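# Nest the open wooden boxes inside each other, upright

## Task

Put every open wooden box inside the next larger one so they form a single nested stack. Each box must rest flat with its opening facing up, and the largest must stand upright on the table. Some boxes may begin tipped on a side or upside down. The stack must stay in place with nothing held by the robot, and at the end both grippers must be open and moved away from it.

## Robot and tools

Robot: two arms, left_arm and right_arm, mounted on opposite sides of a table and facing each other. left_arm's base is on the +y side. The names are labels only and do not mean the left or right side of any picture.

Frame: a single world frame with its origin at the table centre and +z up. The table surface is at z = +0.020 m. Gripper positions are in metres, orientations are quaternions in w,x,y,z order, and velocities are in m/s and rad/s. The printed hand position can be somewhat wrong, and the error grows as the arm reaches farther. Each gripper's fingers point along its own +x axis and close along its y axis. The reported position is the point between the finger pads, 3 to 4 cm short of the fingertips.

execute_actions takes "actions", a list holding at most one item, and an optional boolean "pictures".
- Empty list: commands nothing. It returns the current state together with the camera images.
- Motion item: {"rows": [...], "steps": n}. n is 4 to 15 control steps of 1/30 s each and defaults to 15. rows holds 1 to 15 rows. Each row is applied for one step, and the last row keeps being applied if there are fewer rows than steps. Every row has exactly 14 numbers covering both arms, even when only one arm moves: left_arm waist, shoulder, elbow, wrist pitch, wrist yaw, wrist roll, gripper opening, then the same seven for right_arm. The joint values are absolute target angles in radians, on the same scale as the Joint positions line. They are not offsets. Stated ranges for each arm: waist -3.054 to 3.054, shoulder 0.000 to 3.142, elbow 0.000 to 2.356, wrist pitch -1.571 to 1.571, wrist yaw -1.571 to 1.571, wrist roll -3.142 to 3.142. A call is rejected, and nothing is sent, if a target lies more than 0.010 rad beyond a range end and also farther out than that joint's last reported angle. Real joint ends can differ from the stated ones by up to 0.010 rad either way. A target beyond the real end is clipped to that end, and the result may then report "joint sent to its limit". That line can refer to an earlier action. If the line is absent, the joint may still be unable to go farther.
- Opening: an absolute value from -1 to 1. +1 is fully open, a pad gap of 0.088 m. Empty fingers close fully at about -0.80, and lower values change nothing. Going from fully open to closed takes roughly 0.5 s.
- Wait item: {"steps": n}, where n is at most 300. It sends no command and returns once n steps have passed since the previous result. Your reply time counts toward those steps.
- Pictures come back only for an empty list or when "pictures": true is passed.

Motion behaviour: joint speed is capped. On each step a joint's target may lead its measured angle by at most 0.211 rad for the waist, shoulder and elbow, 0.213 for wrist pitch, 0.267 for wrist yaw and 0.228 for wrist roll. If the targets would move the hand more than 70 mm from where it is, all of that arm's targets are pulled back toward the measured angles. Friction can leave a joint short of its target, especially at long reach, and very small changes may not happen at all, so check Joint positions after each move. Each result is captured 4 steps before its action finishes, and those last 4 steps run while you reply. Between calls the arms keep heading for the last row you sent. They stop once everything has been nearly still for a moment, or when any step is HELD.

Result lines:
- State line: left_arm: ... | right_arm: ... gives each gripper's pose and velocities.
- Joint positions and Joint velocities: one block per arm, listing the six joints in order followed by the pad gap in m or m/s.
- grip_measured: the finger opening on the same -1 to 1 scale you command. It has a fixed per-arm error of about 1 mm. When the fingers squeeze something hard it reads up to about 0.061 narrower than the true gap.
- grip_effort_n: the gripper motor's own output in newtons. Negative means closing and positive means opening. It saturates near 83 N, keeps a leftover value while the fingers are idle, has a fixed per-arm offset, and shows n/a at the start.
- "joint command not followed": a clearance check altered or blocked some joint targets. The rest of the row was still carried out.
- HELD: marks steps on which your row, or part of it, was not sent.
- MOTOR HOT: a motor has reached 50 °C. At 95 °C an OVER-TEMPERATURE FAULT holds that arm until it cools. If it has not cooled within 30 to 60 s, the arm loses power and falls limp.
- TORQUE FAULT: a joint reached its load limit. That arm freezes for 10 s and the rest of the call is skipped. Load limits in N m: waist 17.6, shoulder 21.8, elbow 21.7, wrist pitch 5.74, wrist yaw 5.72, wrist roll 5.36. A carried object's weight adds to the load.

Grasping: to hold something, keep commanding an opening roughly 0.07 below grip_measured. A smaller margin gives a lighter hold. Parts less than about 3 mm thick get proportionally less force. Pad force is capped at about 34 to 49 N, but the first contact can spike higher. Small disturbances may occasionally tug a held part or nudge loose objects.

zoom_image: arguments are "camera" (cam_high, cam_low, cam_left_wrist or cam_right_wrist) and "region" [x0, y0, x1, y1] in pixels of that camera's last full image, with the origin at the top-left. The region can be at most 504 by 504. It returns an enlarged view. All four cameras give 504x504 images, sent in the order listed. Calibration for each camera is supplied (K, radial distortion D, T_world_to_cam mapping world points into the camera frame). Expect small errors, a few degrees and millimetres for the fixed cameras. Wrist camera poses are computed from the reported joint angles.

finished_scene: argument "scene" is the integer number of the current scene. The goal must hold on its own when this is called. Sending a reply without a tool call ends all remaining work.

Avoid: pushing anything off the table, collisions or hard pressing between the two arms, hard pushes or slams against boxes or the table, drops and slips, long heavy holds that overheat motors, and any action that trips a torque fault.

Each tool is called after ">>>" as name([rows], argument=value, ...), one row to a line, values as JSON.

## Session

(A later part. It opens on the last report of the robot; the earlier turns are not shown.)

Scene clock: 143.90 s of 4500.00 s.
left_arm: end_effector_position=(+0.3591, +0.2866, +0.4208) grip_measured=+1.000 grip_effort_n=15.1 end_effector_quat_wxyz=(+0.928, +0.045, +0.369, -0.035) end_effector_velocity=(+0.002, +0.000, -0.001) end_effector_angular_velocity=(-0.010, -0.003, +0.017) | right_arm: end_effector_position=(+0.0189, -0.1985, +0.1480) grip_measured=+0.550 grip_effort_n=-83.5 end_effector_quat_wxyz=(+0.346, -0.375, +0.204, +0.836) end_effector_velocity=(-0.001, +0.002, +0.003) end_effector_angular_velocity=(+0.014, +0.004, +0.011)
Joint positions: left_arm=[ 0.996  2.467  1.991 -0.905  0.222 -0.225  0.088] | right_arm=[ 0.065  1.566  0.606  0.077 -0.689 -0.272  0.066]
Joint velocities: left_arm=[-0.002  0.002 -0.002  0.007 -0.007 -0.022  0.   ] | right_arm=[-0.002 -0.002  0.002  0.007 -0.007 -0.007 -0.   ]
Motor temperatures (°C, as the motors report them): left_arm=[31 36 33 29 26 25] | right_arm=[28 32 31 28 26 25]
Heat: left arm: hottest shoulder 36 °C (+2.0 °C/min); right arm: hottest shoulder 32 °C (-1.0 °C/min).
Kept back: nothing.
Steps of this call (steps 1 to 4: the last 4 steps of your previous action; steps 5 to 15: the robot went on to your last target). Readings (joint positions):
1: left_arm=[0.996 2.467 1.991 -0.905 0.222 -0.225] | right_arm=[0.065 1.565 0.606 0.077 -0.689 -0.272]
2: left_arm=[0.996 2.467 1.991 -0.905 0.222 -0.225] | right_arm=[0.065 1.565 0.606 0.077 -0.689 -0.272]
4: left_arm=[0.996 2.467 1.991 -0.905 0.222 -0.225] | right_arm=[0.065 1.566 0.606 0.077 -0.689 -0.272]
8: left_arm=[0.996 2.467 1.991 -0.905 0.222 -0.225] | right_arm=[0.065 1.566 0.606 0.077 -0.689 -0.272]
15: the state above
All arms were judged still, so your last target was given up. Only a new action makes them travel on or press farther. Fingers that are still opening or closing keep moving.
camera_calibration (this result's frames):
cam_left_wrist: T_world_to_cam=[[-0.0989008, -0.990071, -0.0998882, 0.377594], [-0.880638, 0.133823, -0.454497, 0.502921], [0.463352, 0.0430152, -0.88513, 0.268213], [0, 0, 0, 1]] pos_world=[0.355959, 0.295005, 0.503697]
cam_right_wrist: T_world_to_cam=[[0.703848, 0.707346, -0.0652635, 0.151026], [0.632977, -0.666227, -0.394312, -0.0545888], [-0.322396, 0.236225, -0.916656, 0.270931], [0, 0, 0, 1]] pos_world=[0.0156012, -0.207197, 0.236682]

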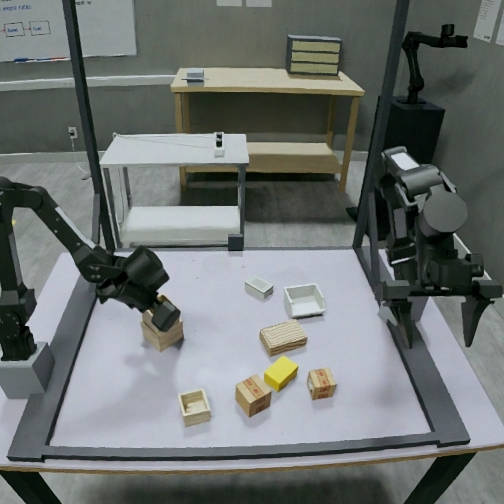

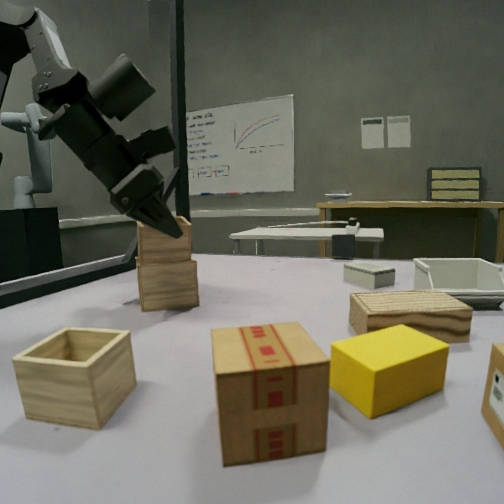

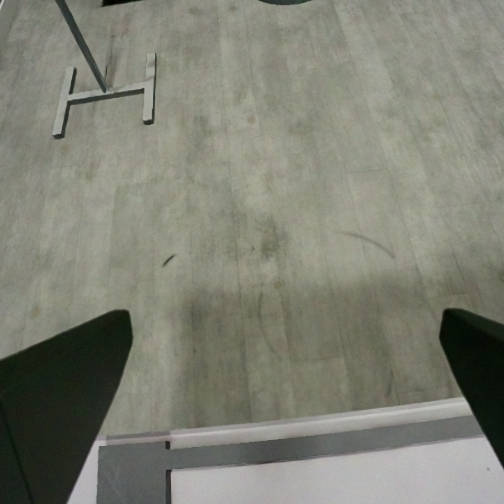

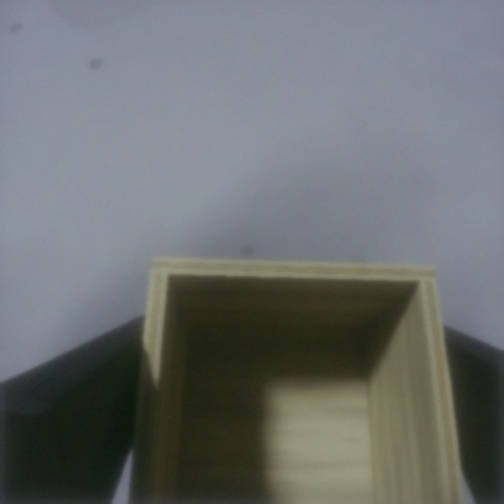

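>>> execute_actions([
  {"rows":[[1.0,2.467,1.991,-0.905,0.223,-0.225,1,0.085,1.60,0.622,0.09,-0.675,-0.27,0.48]]},
])

>>> execute_actions([
  {"steps":15},
], pictures=true)

>>> zoom_image(camera="cam_high", region=[110,260,230,380])

>>> zoom_image(camera="cam_low", region=[100,190,230,320])

Scene clock: 144.43 s of 4500.00 s.
left_arm: end_effector_position=(+0.3591, +0.2866, +0.4208) grip_measured=+1.000 grip_effort_n=15.6 end_effector_quat_wxyz=(+0.928, +0.045, +0.369, -0.035) end_effector_velocity=(-0.002, +0.000, -0.001) end_effector_angular_velocity=(+0.002, +0.005, +0.011) | right_arm: end_effector_position=(+0.0163, -0.1981, +0.1416) grip_measured=+0.550 grip_effort_n=-83.5 end_effector_quat_wxyz=(+0.342, -0.381, +0.206, +0.834) end_effector_velocity=(-0.003, -0.001, -0.001) end_effector_angular_velocity=(-0.008, +0.002, +0.015)
Joint positions: left_arm=[ 0.996  2.467  1.991 -0.905  0.222 -0.225  0.088] | right_arm=[ 0.082  1.59   0.611  0.087 -0.68  -0.272  0.066]
Joint velocities: left_arm=[-0.002 -0.002 -0.002 -0.007 -0.007 -0.007  0.   ] | right_arm=[ 0.007  0.007  0.007 -0.007 -0.007 -0.007 -0.   ]
Motor temperatures (°C, as the motors report them): left_arm=[31 36 33 29 26 25] | right_arm=[28 32 31 29 26 25]
Heat: left arm: hottest shoulder 36 °C (+2.0 °C/min); right arm: hottest shoulder 32 °C (-1.0 °C/min).
Steps of this call (steps 1 to 5: nothing new was sent; steps 6 to 16: the first 11 steps of this action). Readings (joint positions):
6: left_arm=[0.996 2.467 1.991 -0.905 0.222 -0.225] | right_arm=[0.066 1.569 0.606 0.079 -0.688 -0.272]
7: left_arm=[0.996 2.467 1.991 -0.905 0.222 -0.225] | right_arm=[0.069 1.573 0.607 0.082 -0.687 -0.272]
9: left_arm=[0.996 2.467 1.991 -0.905 0.222 -0.225] | right_arm=[0.076 1.583 0.610 0.084 -0.683 -0.272]
13: left_arm=[0.996 2.467 1.991 -0.905 0.222 -0.225] | right_arm=[0.081 1.589 0.610 0.087 -0.681 -0.272]
16: the state above

Scene clock: 144.93 s of 4500.00 s.
left_arm: end_effector_position=(+0.3591, +0.2866, +0.4208) grip_measured=+1.000 grip_effort_n=15.1 end_effector_quat_wxyz=(+0.928, +0.045, +0.369, -0.035) end_effector_velocity=(-0.003, +0.001, -0.002) end_effector_angular_velocity=(-0.008, +0.015, +0.025) | right_arm: end_effector_position=(+0.0163, -0.1980, +0.1415) grip_measured=+0.550 grip_effort_n=-83.5 end_effector_quat_wxyz=(+0.341, -0.381, +0.205, +0.834) end_effector_velocity=(-0.000, -0.005, -0.002) end_effector_angular_velocity=(-0.020, -0.000, +0.006)
Joint positions: left_arm=[ 0.996  2.467  1.991 -0.905  0.222 -0.225  0.088] | right_arm=[ 0.082  1.591  0.611  0.088 -0.68  -0.272  0.066]
Joint velocities: left_arm=[-0.002 -0.002  0.002 -0.022 -0.007 -0.022  0.   ] | right_arm=[ 0.002 -0.002 -0.002 -0.022 -0.007 -0.007 -0.   ]
Motor temperatures (°C, as the motors report them): left_arm=[31 36 33 29 26 25] | right_arm=[28 32 31 29 26 25]
Heat: left arm: hottest shoulder 36 °C (+2.0 °C/min); right arm: hottest shoulder 32 °C (-1.0 °C/min).
Kept back: nothing.
Steps of this call (steps 1 to 4: the last 4 steps of your previous action; steps 5 to 15: the robot went on to your last target). Readings (joint positions):
1: left_arm=[0.996 2.467 1.991 -0.905 0.222 -0.225] | right_arm=[0.082 1.590 0.611 0.087 -0.680 -0.272]
2: left_arm=[0.996 2.467 1.991 -0.905 0.222 -0.225] | right_arm=[0.082 1.590 0.611 0.087 -0.680 -0.272]
4: left_arm=[0.996 2.467 1.991 -0.905 0.222 -0.225] | right_arm=[0.082 1.591 0.611 0.087 -0.680 -0.272]
8: left_arm=[0.996 2.467 1.991 -0.905 0.222 -0.225] | right_arm=[0.082 1.591 0.611 0.088 -0.680 -0.272]
15: the state above
All arms were judged still, so your last target was given up. Only a new action makes them travel on or press farther. Fingers that are still opening or closing keep moving.
camera_calibration (this result's frames):
cam_left_wrist: T_world_to_cam=[[-0.0989008, -0.990071, -0.0998882, 0.377594], [-0.880638, 0.133823, -0.454497, 0.502921], [0.463352, 0.0430152, -0.88513, 0.268213], [0, 0, 0, 1]] pos_world=[0.355959, 0.295005, 0.503697]
cam_right_wrist: T_world_to_cam=[[0.698745, 0.712193, -0.0673479, 0.15349], [0.64149, -0.665466, -0.381636, -0.056941], [-0.316616, 0.223463, -0.921856, 0.26209], [0, 0, 0, 1]] pos_world=[0.012259, -0.205774, 0.230216]

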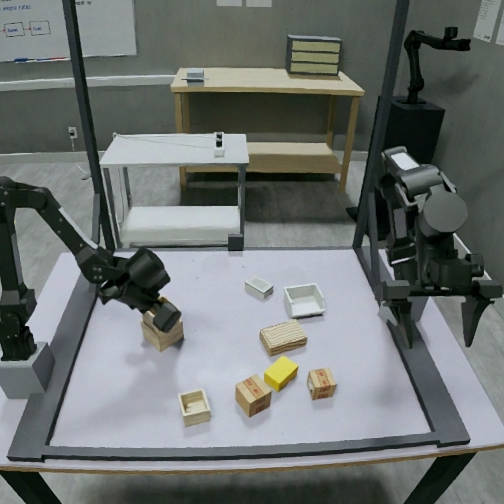

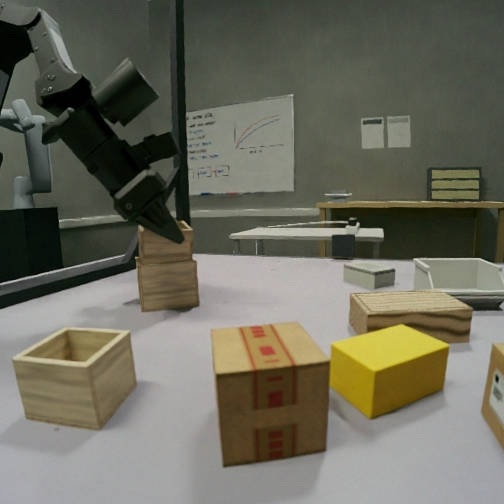

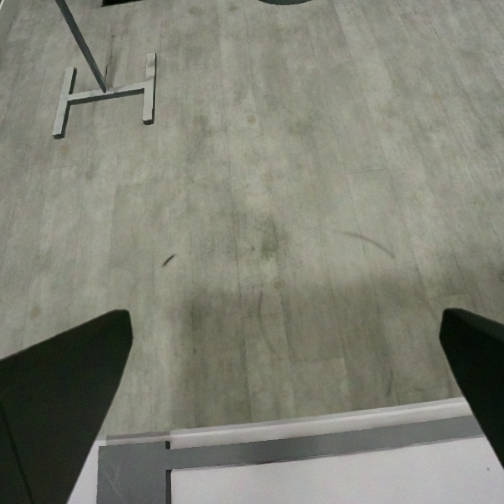

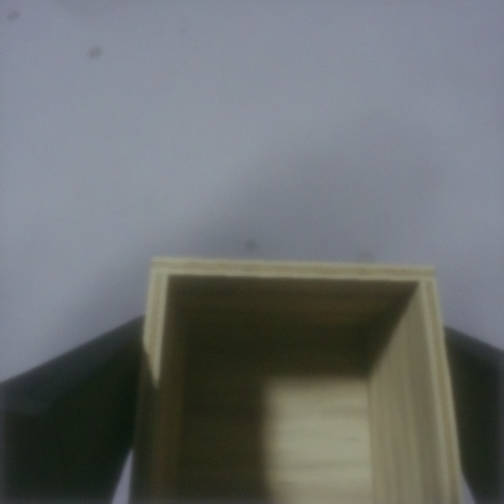

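Region (110, 260, 230, 380) of cam_high's 504x504 image, scaled by 4.200, with more detail than that image has.

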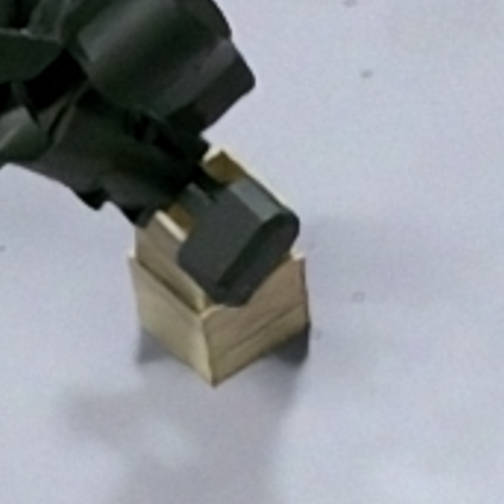

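Region (100, 190, 230, 320) of cam_low's 504x504 image, scaled by 3.877, with more detail than that image has.

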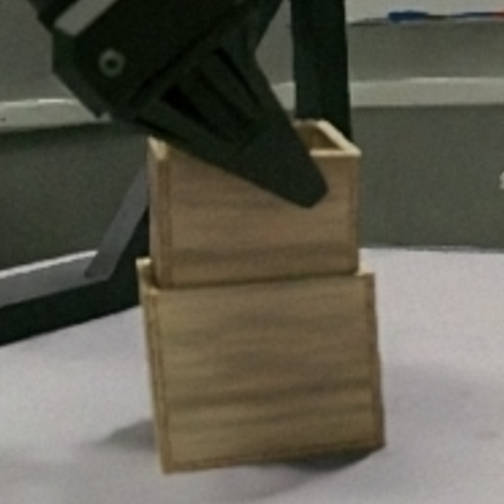

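Going in. Continue vertical (hold x,y).

>>> execute_actions([
  {"rows":[[1.0,2.467,1.991,-0.905,0.223,-0.225,1,0.105,1.65,0.60,0.11,-0.66,-0.27,0.48]]},
])

>>> execute_actions([
  {"steps":15},
], pictures=true)

>>> zoom_image(camera="cam_high", region=[110,260,230,380])

>>> zoom_image(camera="cam_low", region=[100,190,230,320])

Scene clock: 145.47 s of 4500.00 s.
left_arm: end_effector_position=(+0.3591, +0.2866, +0.4208) grip_measured=+1.000 grip_effort_n=15.1 end_effector_quat_wxyz=(+0.928, +0.045, +0.369, -0.035) end_effector_velocity=(-0.001, -0.001, -0.004) end_effector_angular_velocity=(+0.005, +0.011, +0.009) | right_arm: end_effector_position=(+0.0161, -0.1981, +0.1298) grip_measured=+0.550 grip_effort_n=-83.5 end_effector_quat_wxyz=(+0.338, -0.389, +0.211, +0.830) end_effector_velocity=(-0.000, -0.000, +0.001) end_effector_angular_velocity=(+0.008, +0.009, +0.023)
Joint positions: left_arm=[ 0.996  2.467  1.991 -0.905  0.222 -0.225  0.088] | right_arm=[ 0.098  1.632  0.611  0.111 -0.667 -0.272  0.066]
Joint velocities: left_arm=[-0.007  0.002 -0.002 -0.007 -0.007 -0.007  0.   ] | right_arm=[-0.007  0.002 -0.002  0.007 -0.022 -0.022 -0.   ]
Motor temperatures (°C, as the motors report them): left_arm=[31 36 33 29 26 25] | right_arm=[28 32 31 29 26 25]
Heat: left arm: hottest shoulder 36 °C (+2.0 °C/min); right arm: hottest shoulder 32 °C (-1.0 °C/min).
Steps of this call (steps 1 to 5: nothing new was sent; steps 6 to 16: the first 11 steps of this action). Readings (joint positions):
6: left_arm=[0.996 2.467 1.991 -0.905 0.222 -0.225] | right_arm=[0.083 1.596 0.611 0.091 -0.678 -0.272]
7: left_arm=[0.996 2.467 1.991 -0.905 0.222 -0.225] | right_arm=[0.087 1.605 0.611 0.099 -0.675 -0.272]
9: left_arm=[0.996 2.467 1.991 -0.905 0.222 -0.225] | right_arm=[0.095 1.623 0.611 0.102 -0.670 -0.272]
13: left_arm=[0.996 2.467 1.991 -0.905 0.222 -0.225] | right_arm=[0.098 1.631 0.611 0.109 -0.667 -0.272]
16: the state above

Scene clock: 145.97 s of 4500.00 s.
left_arm: end_effector_position=(+0.3591, +0.2866, +0.4208) grip_measured=+1.000 grip_effort_n=15.6 end_effector_quat_wxyz=(+0.928, +0.045, +0.369, -0.035) end_effector_velocity=(-0.000, +0.001, -0.003) end_effector_angular_velocity=(+0.002, +0.010, +0.013) | right_arm: end_effector_position=(+0.0160, -0.1981, +0.1297) grip_measured=+0.550 grip_effort_n=-83.5 end_effector_quat_wxyz=(+0.338, -0.389, +0.210, +0.831) end_effector_velocity=(-0.001, +0.000, +0.001) end_effector_angular_velocity=(+0.002, +0.010, -0.002)
Joint positions: left_arm=[ 0.996  2.467  1.991 -0.905  0.222 -0.225  0.088] | right_arm=[ 0.098  1.633  0.611  0.112 -0.667 -0.272  0.066]
Joint velocities: left_arm=[-0.002  0.002 -0.002 -0.007 -0.007 -0.007  0.   ] | right_arm=[-0.002 -0.002 -0.002  0.007 -0.007  0.007 -0.   ]
Motor temperatures (°C, as the motors report them): left_arm=[31 36 33 29 26 25] | right_arm=[28 32 31 29 26 25]
Heat: left arm: hottest shoulder 36 °C (+2.0 °C/min); right arm: hottest shoulder 32 °C (-1.0 °C/min).
Kept back: nothing.
Steps of this call (steps 1 to 4: the last 4 steps of your previous action; steps 5 to 15: the robot went on to your last target). Readings (joint positions):
1: left_arm=[0.996 2.467 1.991 -0.905 0.222 -0.225] | right_arm=[0.098 1.632 0.611 0.111 -0.667 -0.272]
2: left_arm=[0.996 2.467 1.991 -0.905 0.222 -0.225] | right_arm=[0.098 1.633 0.611 0.111 -0.667 -0.272]
4: left_arm=[0.996 2.467 1.991 -0.905 0.222 -0.225] | right_arm=[0.098 1.633 0.611 0.112 -0.667 -0.272]
8: left_arm=[0.996 2.467 1.991 -0.905 0.222 -0.225] | right_arm=[0.098 1.633 0.611 0.112 -0.667 -0.272]
15: the state above
All arms were judged still, so your last target was given up. Only a new action makes them travel on or press farther. Fingers that are still opening or closing keep moving.
camera_calibration (this result's frames):
cam_left_wrist: T_world_to_cam=[[-0.0989008, -0.990071, -0.0998882, 0.377594], [-0.880638, 0.133823, -0.454497, 0.502921], [0.463352, 0.0430152, -0.88513, 0.268213], [0, 0, 0, 1]] pos_world=[0.355959, 0.295005, 0.503697]
cam_right_wrist: T_world_to_cam=[[0.697595, 0.7129, -0.0716596, 0.153653], [0.647937, -0.670377, -0.361625, -0.0649377], [-0.305841, 0.205837, -0.929566, 0.248457], [0, 0, 0, 1]] pos_world=[0.0108768, -0.204213, 0.218485]

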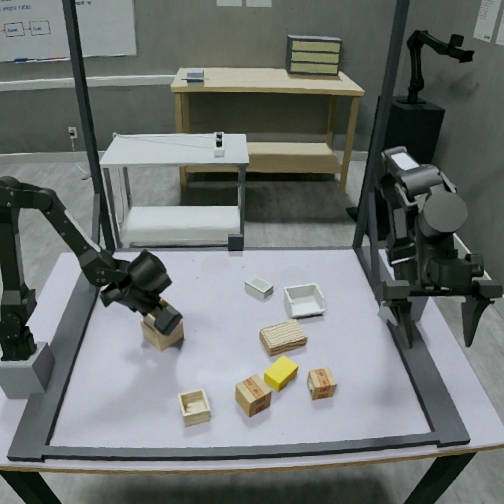

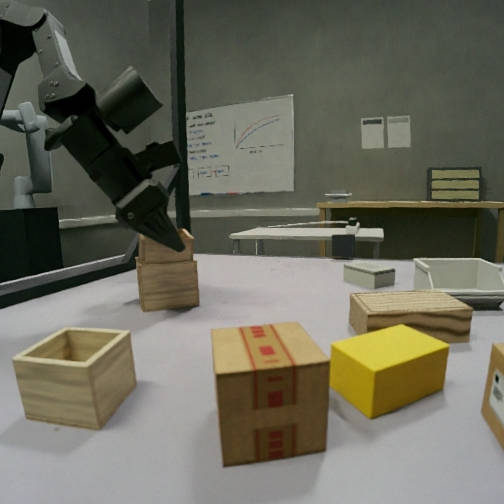

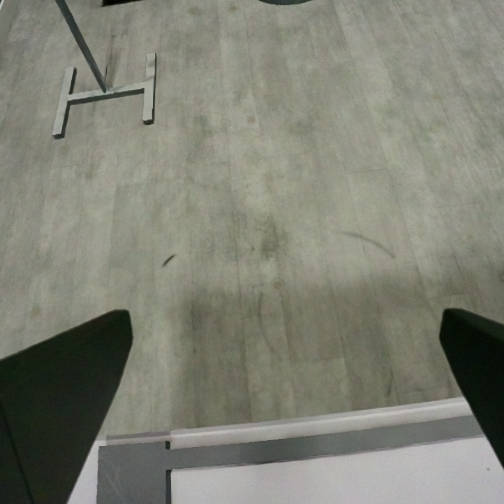

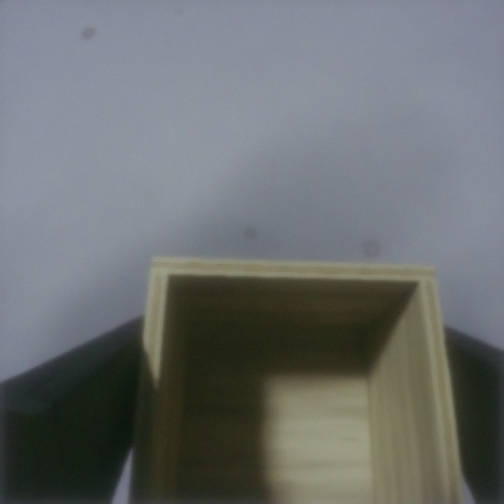

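Region (110, 260, 230, 380) of cam_high's 504x504 image, scaled by 4.200, with more detail than that image has.

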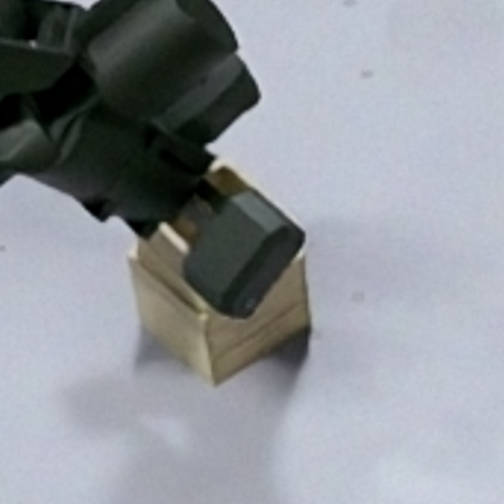

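Region (100, 190, 230, 320) of cam_low's 504x504 image, scaled by 3.877, with more detail than that image has.

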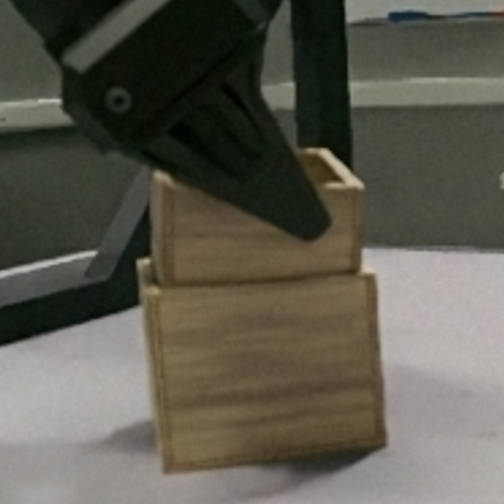

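2 cm in. Release.

>>> execute_actions([
  {"rows":[[1.0,2.467,1.991,-0.905,0.223,-0.225,1,0.098,1.633,0.611,0.112,-0.667,-0.27,0.8]]},
])

>>> execute_actions([
  {"rows":[[1.0,2.467,1.991,-0.905,0.223,-0.225,1,0.098,1.35,0.68,-0.1,-0.667,-0.27,0.9]]},
], pictures=true)

>>> zoom_image(camera="cam_high", region=[90,240,250,400])

>>> zoom_image(camera="cam_low", region=[80,140,260,320])

Scene clock: 146.50 s of 4500.00 s.
left_arm: end_effector_position=(+0.3591, +0.2866, +0.4208) grip_measured=+1.000 grip_effort_n=15.6 end_effector_quat_wxyz=(+0.928, +0.045, +0.369, -0.035) end_effector_velocity=(-0.000, -0.003, +0.000) end_effector_angular_velocity=(-0.020, -0.003, +0.006) | right_arm: end_effector_position=(+0.0160, -0.1981, +0.1297) grip_measured=+0.783 grip_effort_n=18.8 end_effector_quat_wxyz=(+0.338, -0.389, +0.210, +0.831) end_effector_velocity=(+0.000, -0.002, -0.000) end_effector_angular_velocity=(-0.005, +0.002, +0.005)
Joint positions: left_arm=[ 0.996  2.467  1.991 -0.905  0.222 -0.225  0.088] | right_arm=[ 0.098  1.633  0.611  0.112 -0.667 -0.272  0.077]
Joint velocities: left_arm=[-0.002 -0.002 -0.002  0.007  0.007 -0.022  0.   ] | right_arm=[-0.002 -0.002 -0.002 -0.007 -0.007 -0.007  0.006]
Motor temperatures (°C, as the motors report them): left_arm=[31 36 33 29 26 25] | right_arm=[28 32 31 29 26 25]
Heat: left arm: hottest shoulder 36 °C (+2.0 °C/min); right arm: hottest shoulder 32 °C (-1.0 °C/min).
Steps of this call (steps 1 to 5: nothing new was sent; steps 6 to 16: the first 11 steps of this action). Readings (joint positions):
6: left_arm=[0.996 2.467 1.991 -0.905 0.222 -0.225] | right_arm=[0.098 1.633 0.611 0.112 -0.667 -0.272]
7: left_arm=[0.996 2.467 1.991 -0.905 0.222 -0.225] | right_arm=[0.098 1.633 0.611 0.112 -0.667 -0.272]
9: left_arm=[0.996 2.467 1.991 -0.905 0.222 -0.225] | right_arm=[0.098 1.633 0.611 0.112 -0.667 -0.272]
13: left_arm=[0.996 2.467 1.991 -0.905 0.222 -0.225] | right_arm=[0.098 1.633 0.611 0.112 -0.667 -0.272]
16: the state above

Scene clock: 147.00 s of 4500.00 s.
left_arm: end_effector_position=(+0.3591, +0.2866, +0.4208) grip_measured=+1.000 grip_effort_n=15.6 end_effector_quat_wxyz=(+0.928, +0.045, +0.369, -0.035) end_effector_velocity=(-0.005, +0.000, +0.000) end_effector_angular_velocity=(-0.019, +0.011, +0.033) | right_arm: end_effector_position=(-0.0078, -0.2011, +0.2088) grip_measured=+0.892 grip_effort_n=18.8 end_effector_quat_wxyz=(+0.345, -0.362, +0.149, +0.853) end_effector_velocity=(+0.007, -0.027, -0.020) end_effector_angular_velocity=(-0.175, -0.004, -0.025)
Joint positions: left_arm=[ 0.996  2.467  1.991 -0.905  0.222 -0.225  0.088] | right_arm=[ 0.098  1.362  0.682 -0.089 -0.664 -0.271  0.083]
Joint velocities: left_arm=[-0.002 -0.007  0.002 -0.022 -0.007 -0.037  0.   ] | right_arm=[-0.002 -0.007 -0.002 -0.183 -0.037 -0.007  0.002]
Motor temperatures (°C, as the motors report them): left_arm=[31 36 33 29 26 25] | right_arm=[28 32 31 29 26 25]
Heat: left arm: hottest shoulder 36 °C (+2.0 °C/min); right arm: hottest shoulder 32 °C (-1.0 °C/min).
Steps of this call (steps 1 to 4: the last 4 steps of your previous action; steps 5 to 15: the first 11 steps of this action). Readings (joint positions):
5: left_arm=[0.996 2.467 1.991 -0.905 0.222 -0.225] | right_arm=[0.098 1.616 0.616 0.082 -0.665 -0.272]
6: left_arm=[0.996 2.467 1.991 -0.905 0.222 -0.225] | right_arm=[0.098 1.582 0.621 0.022 -0.663 -0.271]
8: left_arm=[0.996 2.467 1.991 -0.905 0.222 -0.225] | right_arm=[0.098 1.489 0.630 -0.029 -0.663 -0.271]
12: left_arm=[0.996 2.467 1.991 -0.905 0.222 -0.225] | right_arm=[0.098 1.378 0.678 -0.067 -0.664 -0.271]
15: the state above
camera_calibration (this result's frames):
cam_left_wrist: T_world_to_cam=[[-0.0989008, -0.990071, -0.0998882, 0.377594], [-0.880638, 0.133823, -0.454497, 0.502921], [0.463352, 0.0430152, -0.88513, 0.268213], [0, 0, 0, 1]] pos_world=[0.355959, 0.295005, 0.503697]
cam_right_wrist: T_world_to_cam=[[0.668594, 0.743492, 0.0142061, 0.166026], [0.665104, -0.58934, -0.458601, 0.0136837], [-0.332594, 0.316066, -0.888529, 0.328734], [0, 0, 0, 1]] pos_world=[-0.0107698, -0.219276, 0.296007]

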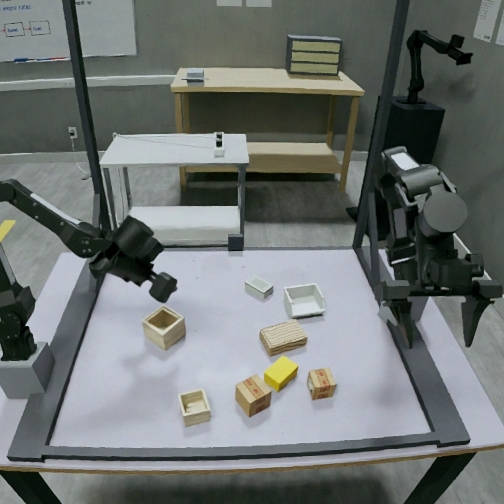

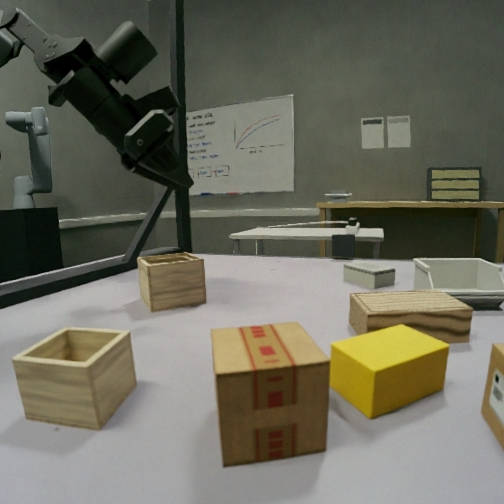

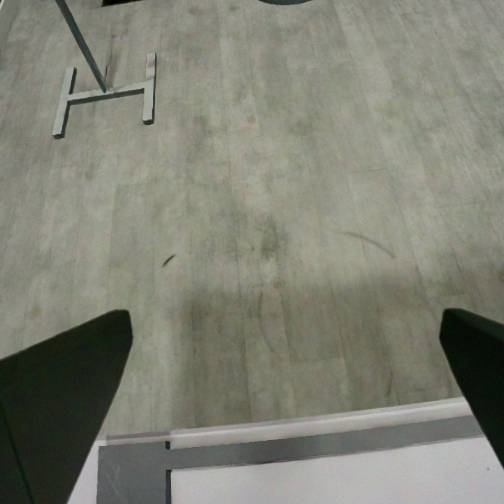

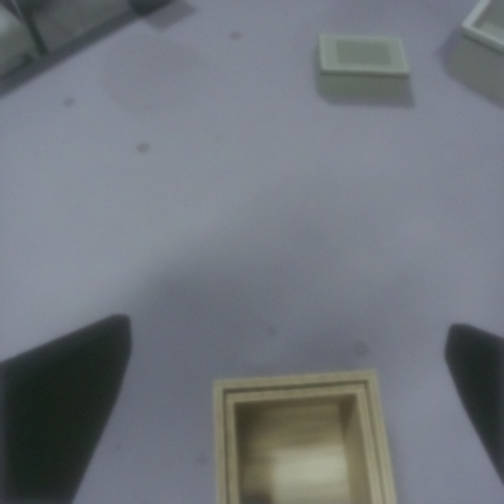

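Region (90, 240, 250, 400) of cam_high's 504x504 image, scaled by 3.150, with more detail than that image has.

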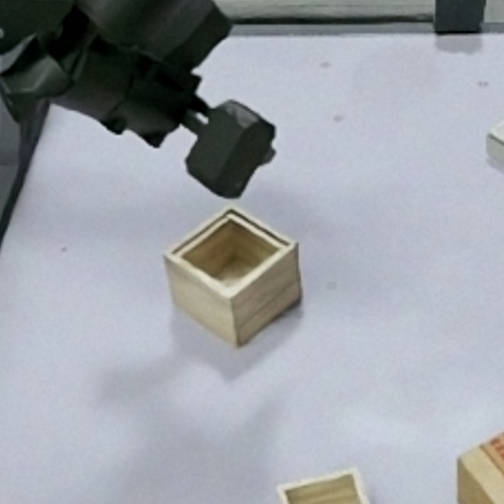

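Region (80, 140, 260, 320) of cam_low's 504x504 image, scaled by 2.800, with more detail than that image has.

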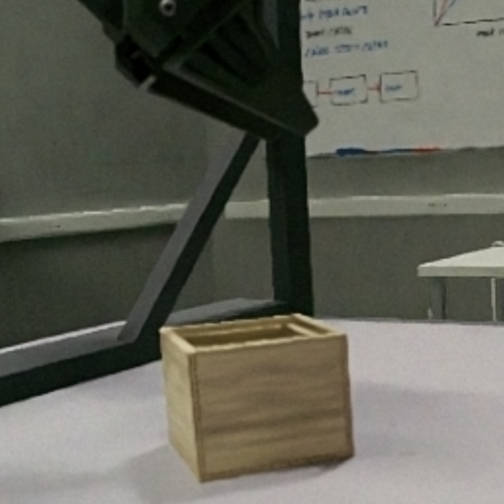

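>>> execute_actions([
  {"rows":[[1.0,2.467,1.991,-0.905,0.223,-0.225,1,-0.1,1.7,1.2,-0.6,-0.4,0.0,1]]},
])

>>> execute_actions([
  {"rows":[[1.0,2.467,1.991,-0.905,0.223,-0.225,1,-0.286,2.245,1.559,-0.81,-0.26,0.05,1]]},
])

>>> execute_actions([
  {"steps":25},
], pictures=true)

Scene clock: 147.67 s of 4500.00 s.
left_arm: end_effector_position=(+0.3591, +0.2866, +0.4208) grip_measured=+1.000 grip_effort_n=15.1 end_effector_quat_wxyz=(+0.928, +0.045, +0.369, -0.035) end_effector_velocity=(+0.000, -0.001, +0.001) end_effector_angular_velocity=(+0.000, -0.008, +0.006) | right_arm: end_effector_position=(+0.0905, -0.1327, +0.2129) grip_measured=+0.993 grip_effort_n=18.4 end_effector_quat_wxyz=(+0.540, -0.379, +0.359, +0.661) end_effector_velocity=(-0.020, +0.170, +0.204) end_effector_angular_velocity=(+0.300, -0.031, -0.137)
Joint positions: left_arm=[ 0.996  2.467  1.991 -0.905  0.222 -0.225  0.088] | right_arm=[-0.093  1.671  1.091 -0.525 -0.42  -0.019  0.088]
Joint velocities: left_arm=[-0.002 -0.002 -0.002  0.007 -0.007 -0.007  0.   ] | right_arm=[-0.051  0.183  0.94  -0.447  0.095  0.154  0.002]
Motor temperatures (°C, as the motors report them): left_arm=[31 36 33 29 26 25] | right_arm=[28 32 31 29 26 25]
Heat: left arm: hottest shoulder 36 °C (+2.0 °C/min); right arm: hottest shoulder 32 °C (-1.0 °C/min).
Steps of this call (steps 1 to 4: the last 4 steps of your previous action; steps 5 to 9: the robot went on to your last target; steps 10 to 20: the first 11 steps of this action). Readings (joint positions):
10: left_arm=[0.996 2.467 1.991 -0.905 0.222 -0.225] | right_arm=[0.093 1.368 0.693 -0.119 -0.655 -0.252]
11: left_arm=[0.996 2.467 1.991 -0.905 0.222 -0.225] | right_arm=[0.071 1.391 0.721 -0.156 -0.618 -0.214]
13: left_arm=[0.996 2.467 1.991 -0.905 0.222 -0.225] | right_arm=[0.011 1.464 0.794 -0.227 -0.538 -0.142]
17: left_arm=[0.996 2.467 1.991 -0.905 0.222 -0.225] | right_arm=[-0.076 1.624 0.978 -0.422 -0.441 -0.045]
20: the state above

Scene clock: 148.17 s of 4500.00 s.
left_arm: end_effector_position=(+0.3591, +0.2866, +0.4208) grip_measured=+1.000 grip_effort_n=15.6 end_effector_quat_wxyz=(+0.928, +0.045, +0.369, -0.035) end_effector_velocity=(+0.003, +0.004, +0.002) end_effector_angular_velocity=(+0.007, -0.014, +0.019) | right_arm: end_effector_position=(+0.2100, -0.0760, +0.1961) grip_measured=+0.998 grip_effort_n=18.4 end_effector_quat_wxyz=(+0.629, -0.377, +0.458, +0.502) end_effector_velocity=(+0.145, -0.020, -0.401) end_effector_angular_velocity=(-0.984, +0.216, -0.379)
Joint positions: left_arm=[ 0.996  2.467  1.991 -0.905  0.222 -0.225  0.088] | right_arm=[-0.287  2.09   1.531 -0.786 -0.273  0.044  0.088]
Joint velocities: left_arm=[ 0.002  0.002  0.002  0.007 -0.022 -0.007  0.   ] | right_arm=[-0.042  1.179  0.266 -0.154  0.051  0.022 -0.   ]
Motor temperatures (°C, as the motors report them): left_arm=[31 36 33 29 26 25] | right_arm=[28 32 31 29 26 25]
Heat: left arm: hottest shoulder 36 °C (+2.0 °C/min); right arm: hottest shoulder 32 °C (-2.0 °C/min).
Steps of this call (steps 1 to 4: the last 4 steps of your previous action; steps 5 to 15: the first 11 steps of this action). Readings (joint positions):
5: left_arm=[0.996 2.467 1.991 -0.905 0.222 -0.225] | right_arm=[-0.100 1.689 1.193 -0.599 -0.404 -0.003]
6: left_arm=[0.996 2.467 1.991 -0.905 0.222 -0.225] | right_arm=[-0.118 1.714 1.229 -0.639 -0.384 0.006]
8: left_arm=[0.996 2.467 1.991 -0.905 0.222 -0.225] | right_arm=[-0.175 1.786 1.305 -0.694 -0.337 0.021]
12: left_arm=[0.996 2.467 1.991 -0.905 0.222 -0.225] | right_arm=[-0.268 1.967 1.473 -0.764 -0.283 0.040]
15: the state above

Scene clock: 149.00 s of 4500.00 s.
left_arm: end_effector_position=(+0.3591, +0.2866, +0.4208) grip_measured=+1.000 grip_effort_n=15.1 end_effector_quat_wxyz=(+0.928, +0.045, +0.369, -0.035) end_effector_velocity=(-0.003, -0.001, -0.004) end_effector_angular_velocity=(-0.017, +0.024, +0.016) | right_arm: end_effector_position=(+0.2244, -0.0859, +0.1438) grip_measured=+0.998 grip_effort_n=18.8 end_effector_quat_wxyz=(+0.607, -0.401, +0.508, +0.461) end_effector_velocity=(-0.003, -0.004, -0.000) end_effector_angular_velocity=(-0.016, +0.025, +0.002)
Joint positions: left_arm=[ 0.996  2.467  1.991 -0.905  0.222 -0.225  0.088] | right_arm=[-0.287  2.23   1.55  -0.808 -0.265  0.048  0.088]
Joint velocities: left_arm=[-0.002  0.002  0.002 -0.022  0.007 -0.022  0.   ] | right_arm=[-0.002 -0.002 -0.002 -0.022 -0.022 -0.007 -0.   ]
Motor temperatures (°C, as the motors report them): left_arm=[31 36 33 29 26 25] | right_arm=[28 32 31 28 26 25]
Heat: left arm: hottest shoulder 36 °C (+2.0 °C/min); right arm: hottest shoulder 32 °C (-2.0 °C/min).
Kept back: nothing.
Steps of this call (steps 1 to 4: the last 4 steps of your previous action; steps 5 to 25: the robot went on to your last target). Readings (joint positions):
1: left_arm=[0.996 2.467 1.991 -0.905 0.222 -0.225] | right_arm=[-0.288 2.127 1.538 -0.791 -0.271 0.045]
2: left_arm=[0.996 2.467 1.991 -0.905 0.222 -0.225] | right_arm=[-0.287 2.159 1.539 -0.796 -0.269 0.046]
4: left_arm=[0.996 2.467 1.991 -0.905 0.222 -0.225] | right_arm=[-0.287 2.207 1.539 -0.808 -0.266 0.047]
8: left_arm=[0.996 2.467 1.991 -0.905 0.222 -0.225] | right_arm=[-0.287 2.230 1.540 -0.808 -0.265 0.047]
25: the state above
camera_calibration (this result's frames):
cam_left_wrist: T_world_to_cam=[[-0.0989008, -0.990071, -0.0998882, 0.377594], [-0.880638, 0.133823, -0.454497, 0.502921], [0.463352, 0.0430152, -0.88513, 0.268213], [0, 0, 0, 1]] pos_world=[0.355959, 0.295005, 0.503697]
cam_right_wrist: T_world_to_cam=[[0.97724, -0.211781, 0.0123117, -0.224996], [-0.211637, -0.96929, 0.125244, -0.022467], [-0.0145907, -0.124999, -0.99205, 0.217473], [0, 0, 0, 1]] pos_world=[0.218293, -0.0422431, 0.221328]

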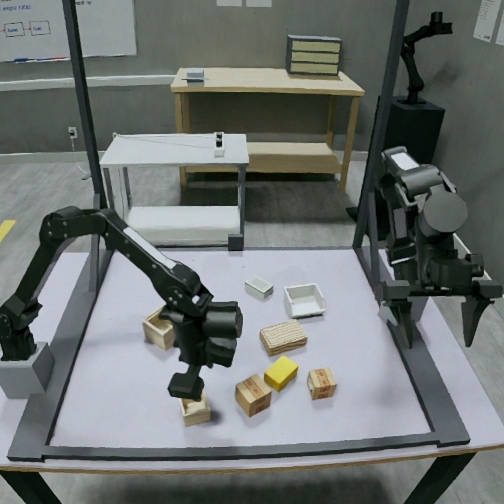

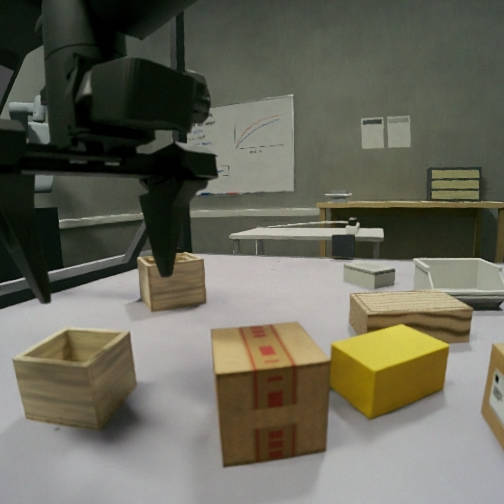

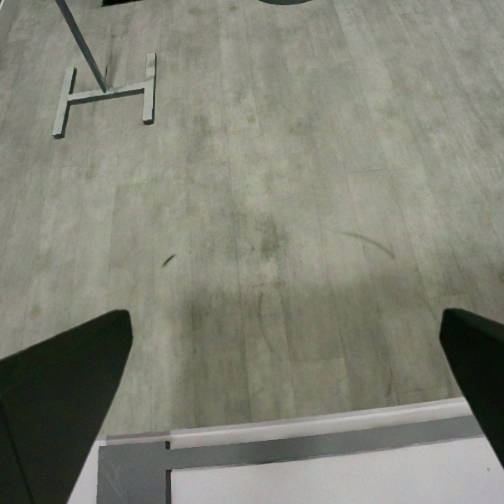

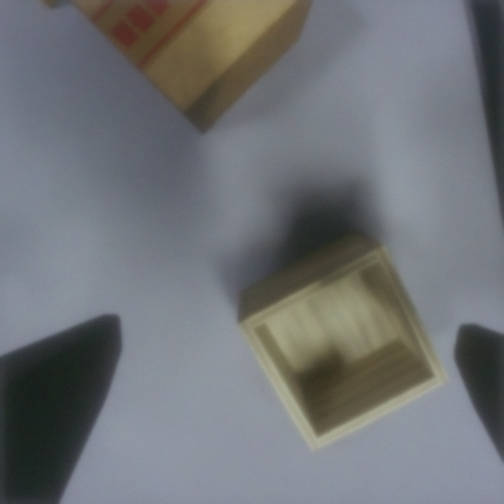

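>>> execute_actions([
  {"rows":[[1.0,2.467,1.991,-0.905,0.223,-0.225,1,-0.31,2.30,1.51,-0.71,-0.26,-0.44,1]]},
])

>>> execute_actions([
  {"steps":15},
], pictures=true)

Scene clock: 149.77 s of 4500.00 s.
left_arm: end_effector_position=(+0.3591, +0.2866, +0.4208) grip_measured=+1.000 grip_effort_n=15.1 end_effector_quat_wxyz=(+0.928, +0.045, +0.369, -0.035) end_effector_velocity=(-0.004, -0.001, -0.004) end_effector_angular_velocity=(-0.017, +0.024, +0.016) | right_arm: end_effector_position=(+0.2431, -0.0846, +0.1193) grip_measured=+0.998 grip_effort_n=18.4 end_effector_quat_wxyz=(+0.514, -0.518, +0.396, +0.557) end_effector_velocity=(+0.000, +0.012, +0.003) end_effector_angular_velocity=(+0.029, -0.068, +0.387)
Joint positions: left_arm=[ 0.996  2.467  1.991 -0.905  0.222 -0.225  0.088] | right_arm=[-0.31   2.288  1.521 -0.717 -0.264 -0.394  0.088]
Joint velocities: left_arm=[-0.002 -0.002 -0.002 -0.022  0.007 -0.022  0.   ] | right_arm=[ 0.002 -0.002  0.002  0.051 -0.007 -0.374  0.   ]
Motor temperatures (°C, as the motors report them): left_arm=[31 36 33 29 26 25] | right_arm=[28 32 31 28 26 25]
Heat: left arm: hottest shoulder 36 °C (+2.0 °C/min); right arm: hottest shoulder 32 °C (-2.0 °C/min).
Steps of this call (steps 1 to 12: the robot went on to your last target; steps 13 to 23: the first 11 steps of this action). Readings (joint positions):
13: left_arm=[0.996 2.467 1.991 -0.905 0.222 -0.225] | right_arm=[-0.288 2.235 1.549 -0.802 -0.265 0.018]
14: left_arm=[0.996 2.467 1.991 -0.905 0.222 -0.225] | right_arm=[-0.290 2.241 1.547 -0.775 -0.265 -0.039]
16: left_arm=[0.996 2.467 1.991 -0.905 0.222 -0.225] | right_arm=[-0.298 2.260 1.544 -0.742 -0.265 -0.143]
20: left_arm=[0.996 2.467 1.991 -0.905 0.222 -0.225] | right_arm=[-0.309 2.284 1.525 -0.725 -0.264 -0.332]
23: the state above

Scene clock: 150.27 s of 4500.00 s.
left_arm: end_effector_position=(+0.3591, +0.2866, +0.4208) grip_measured=+1.000 grip_effort_n=15.6 end_effector_quat_wxyz=(+0.928, +0.045, +0.369, -0.035) end_effector_velocity=(-0.002, +0.000, -0.001) end_effector_angular_velocity=(+0.002, +0.005, +0.011) | right_arm: end_effector_position=(+0.2433, -0.0835, +0.1195) grip_measured=+0.998 grip_effort_n=18.4 end_effector_quat_wxyz=(+0.504, -0.528, +0.382, +0.567) end_effector_velocity=(-0.001, -0.002, +0.000) end_effector_angular_velocity=(-0.005, +0.008, +0.004)
Joint positions: left_arm=[ 0.996  2.467  1.991 -0.905  0.222 -0.225  0.088] | right_arm=[-0.31   2.288  1.521 -0.712 -0.264 -0.437  0.088]
Joint velocities: left_arm=[-0.002 -0.002 -0.002 -0.007 -0.007 -0.007  0.   ] | right_arm=[-0.002 -0.002 -0.002 -0.007 -0.007 -0.007 -0.   ]
Motor temperatures (°C, as the motors report them): left_arm=[31 36 33 29 26 25] | right_arm=[28 32 31 28 26 25]
Heat: left arm: hottest shoulder 36 °C (+2.0 °C/min); right arm: hottest shoulder 32 °C (-2.0 °C/min).
Kept back: nothing.
Steps of this call (steps 1 to 4: the last 4 steps of your previous action; steps 5 to 15: the robot went on to your last target). Readings (joint positions):
1: left_arm=[0.996 2.467 1.991 -0.905 0.222 -0.225] | right_arm=[-0.310 2.288 1.521 -0.715 -0.264 -0.405]
2: left_arm=[0.996 2.467 1.991 -0.905 0.222 -0.225] | right_arm=[-0.310 2.288 1.521 -0.713 -0.264 -0.414]
4: left_arm=[0.996 2.467 1.991 -0.905 0.222 -0.225] | right_arm=[-0.310 2.288 1.521 -0.713 -0.264 -0.425]
8: left_arm=[0.996 2.467 1.991 -0.905 0.222 -0.225] | right_arm=[-0.310 2.288 1.521 -0.712 -0.264 -0.434]
15: the state above
camera_calibration (this result's frames):
cam_left_wrist: T_world_to_cam=[[-0.0989008, -0.990071, -0.0998882, 0.377594], [-0.880638, 0.133823, -0.454497, 0.502921], [0.463352, 0.0430152, -0.88513, 0.268213], [0, 0, 0, 1]] pos_world=[0.355959, 0.295005, 0.503697]
cam_right_wrist: T_world_to_cam=[[0.965721, 0.242636, 0.092257, -0.211476], [0.228631, -0.963344, 0.140345, -0.121528], [0.122928, -0.114441, -0.985795, 0.160603], [0, 0, 0, 1]] pos_world=[0.212269, -0.0473822, 0.194887]

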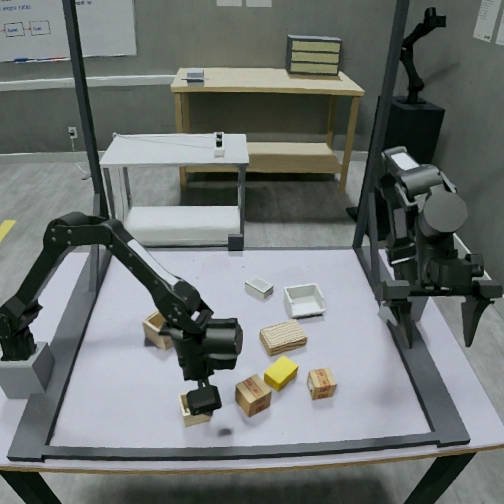

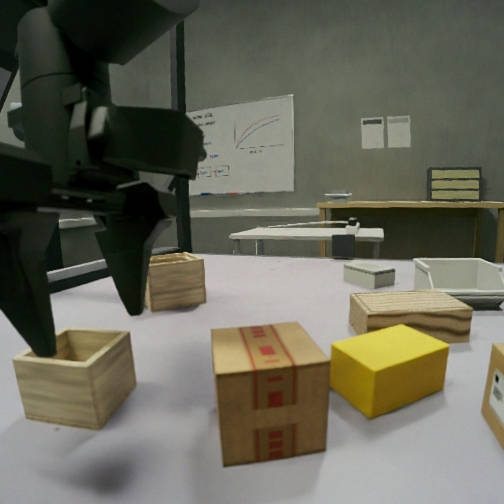

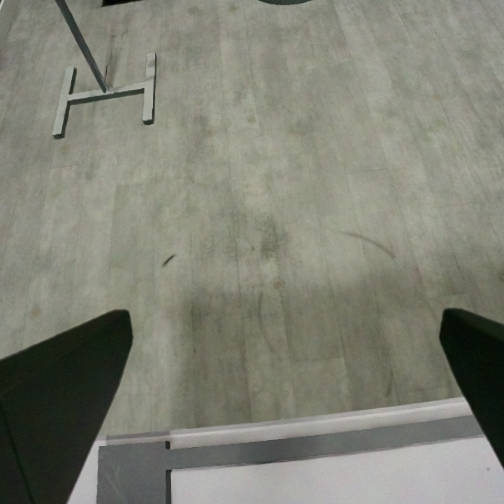

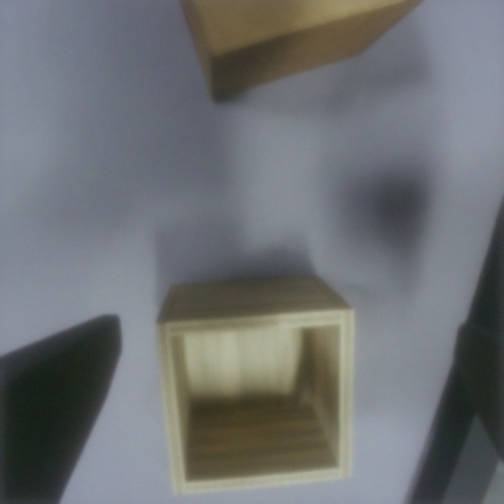

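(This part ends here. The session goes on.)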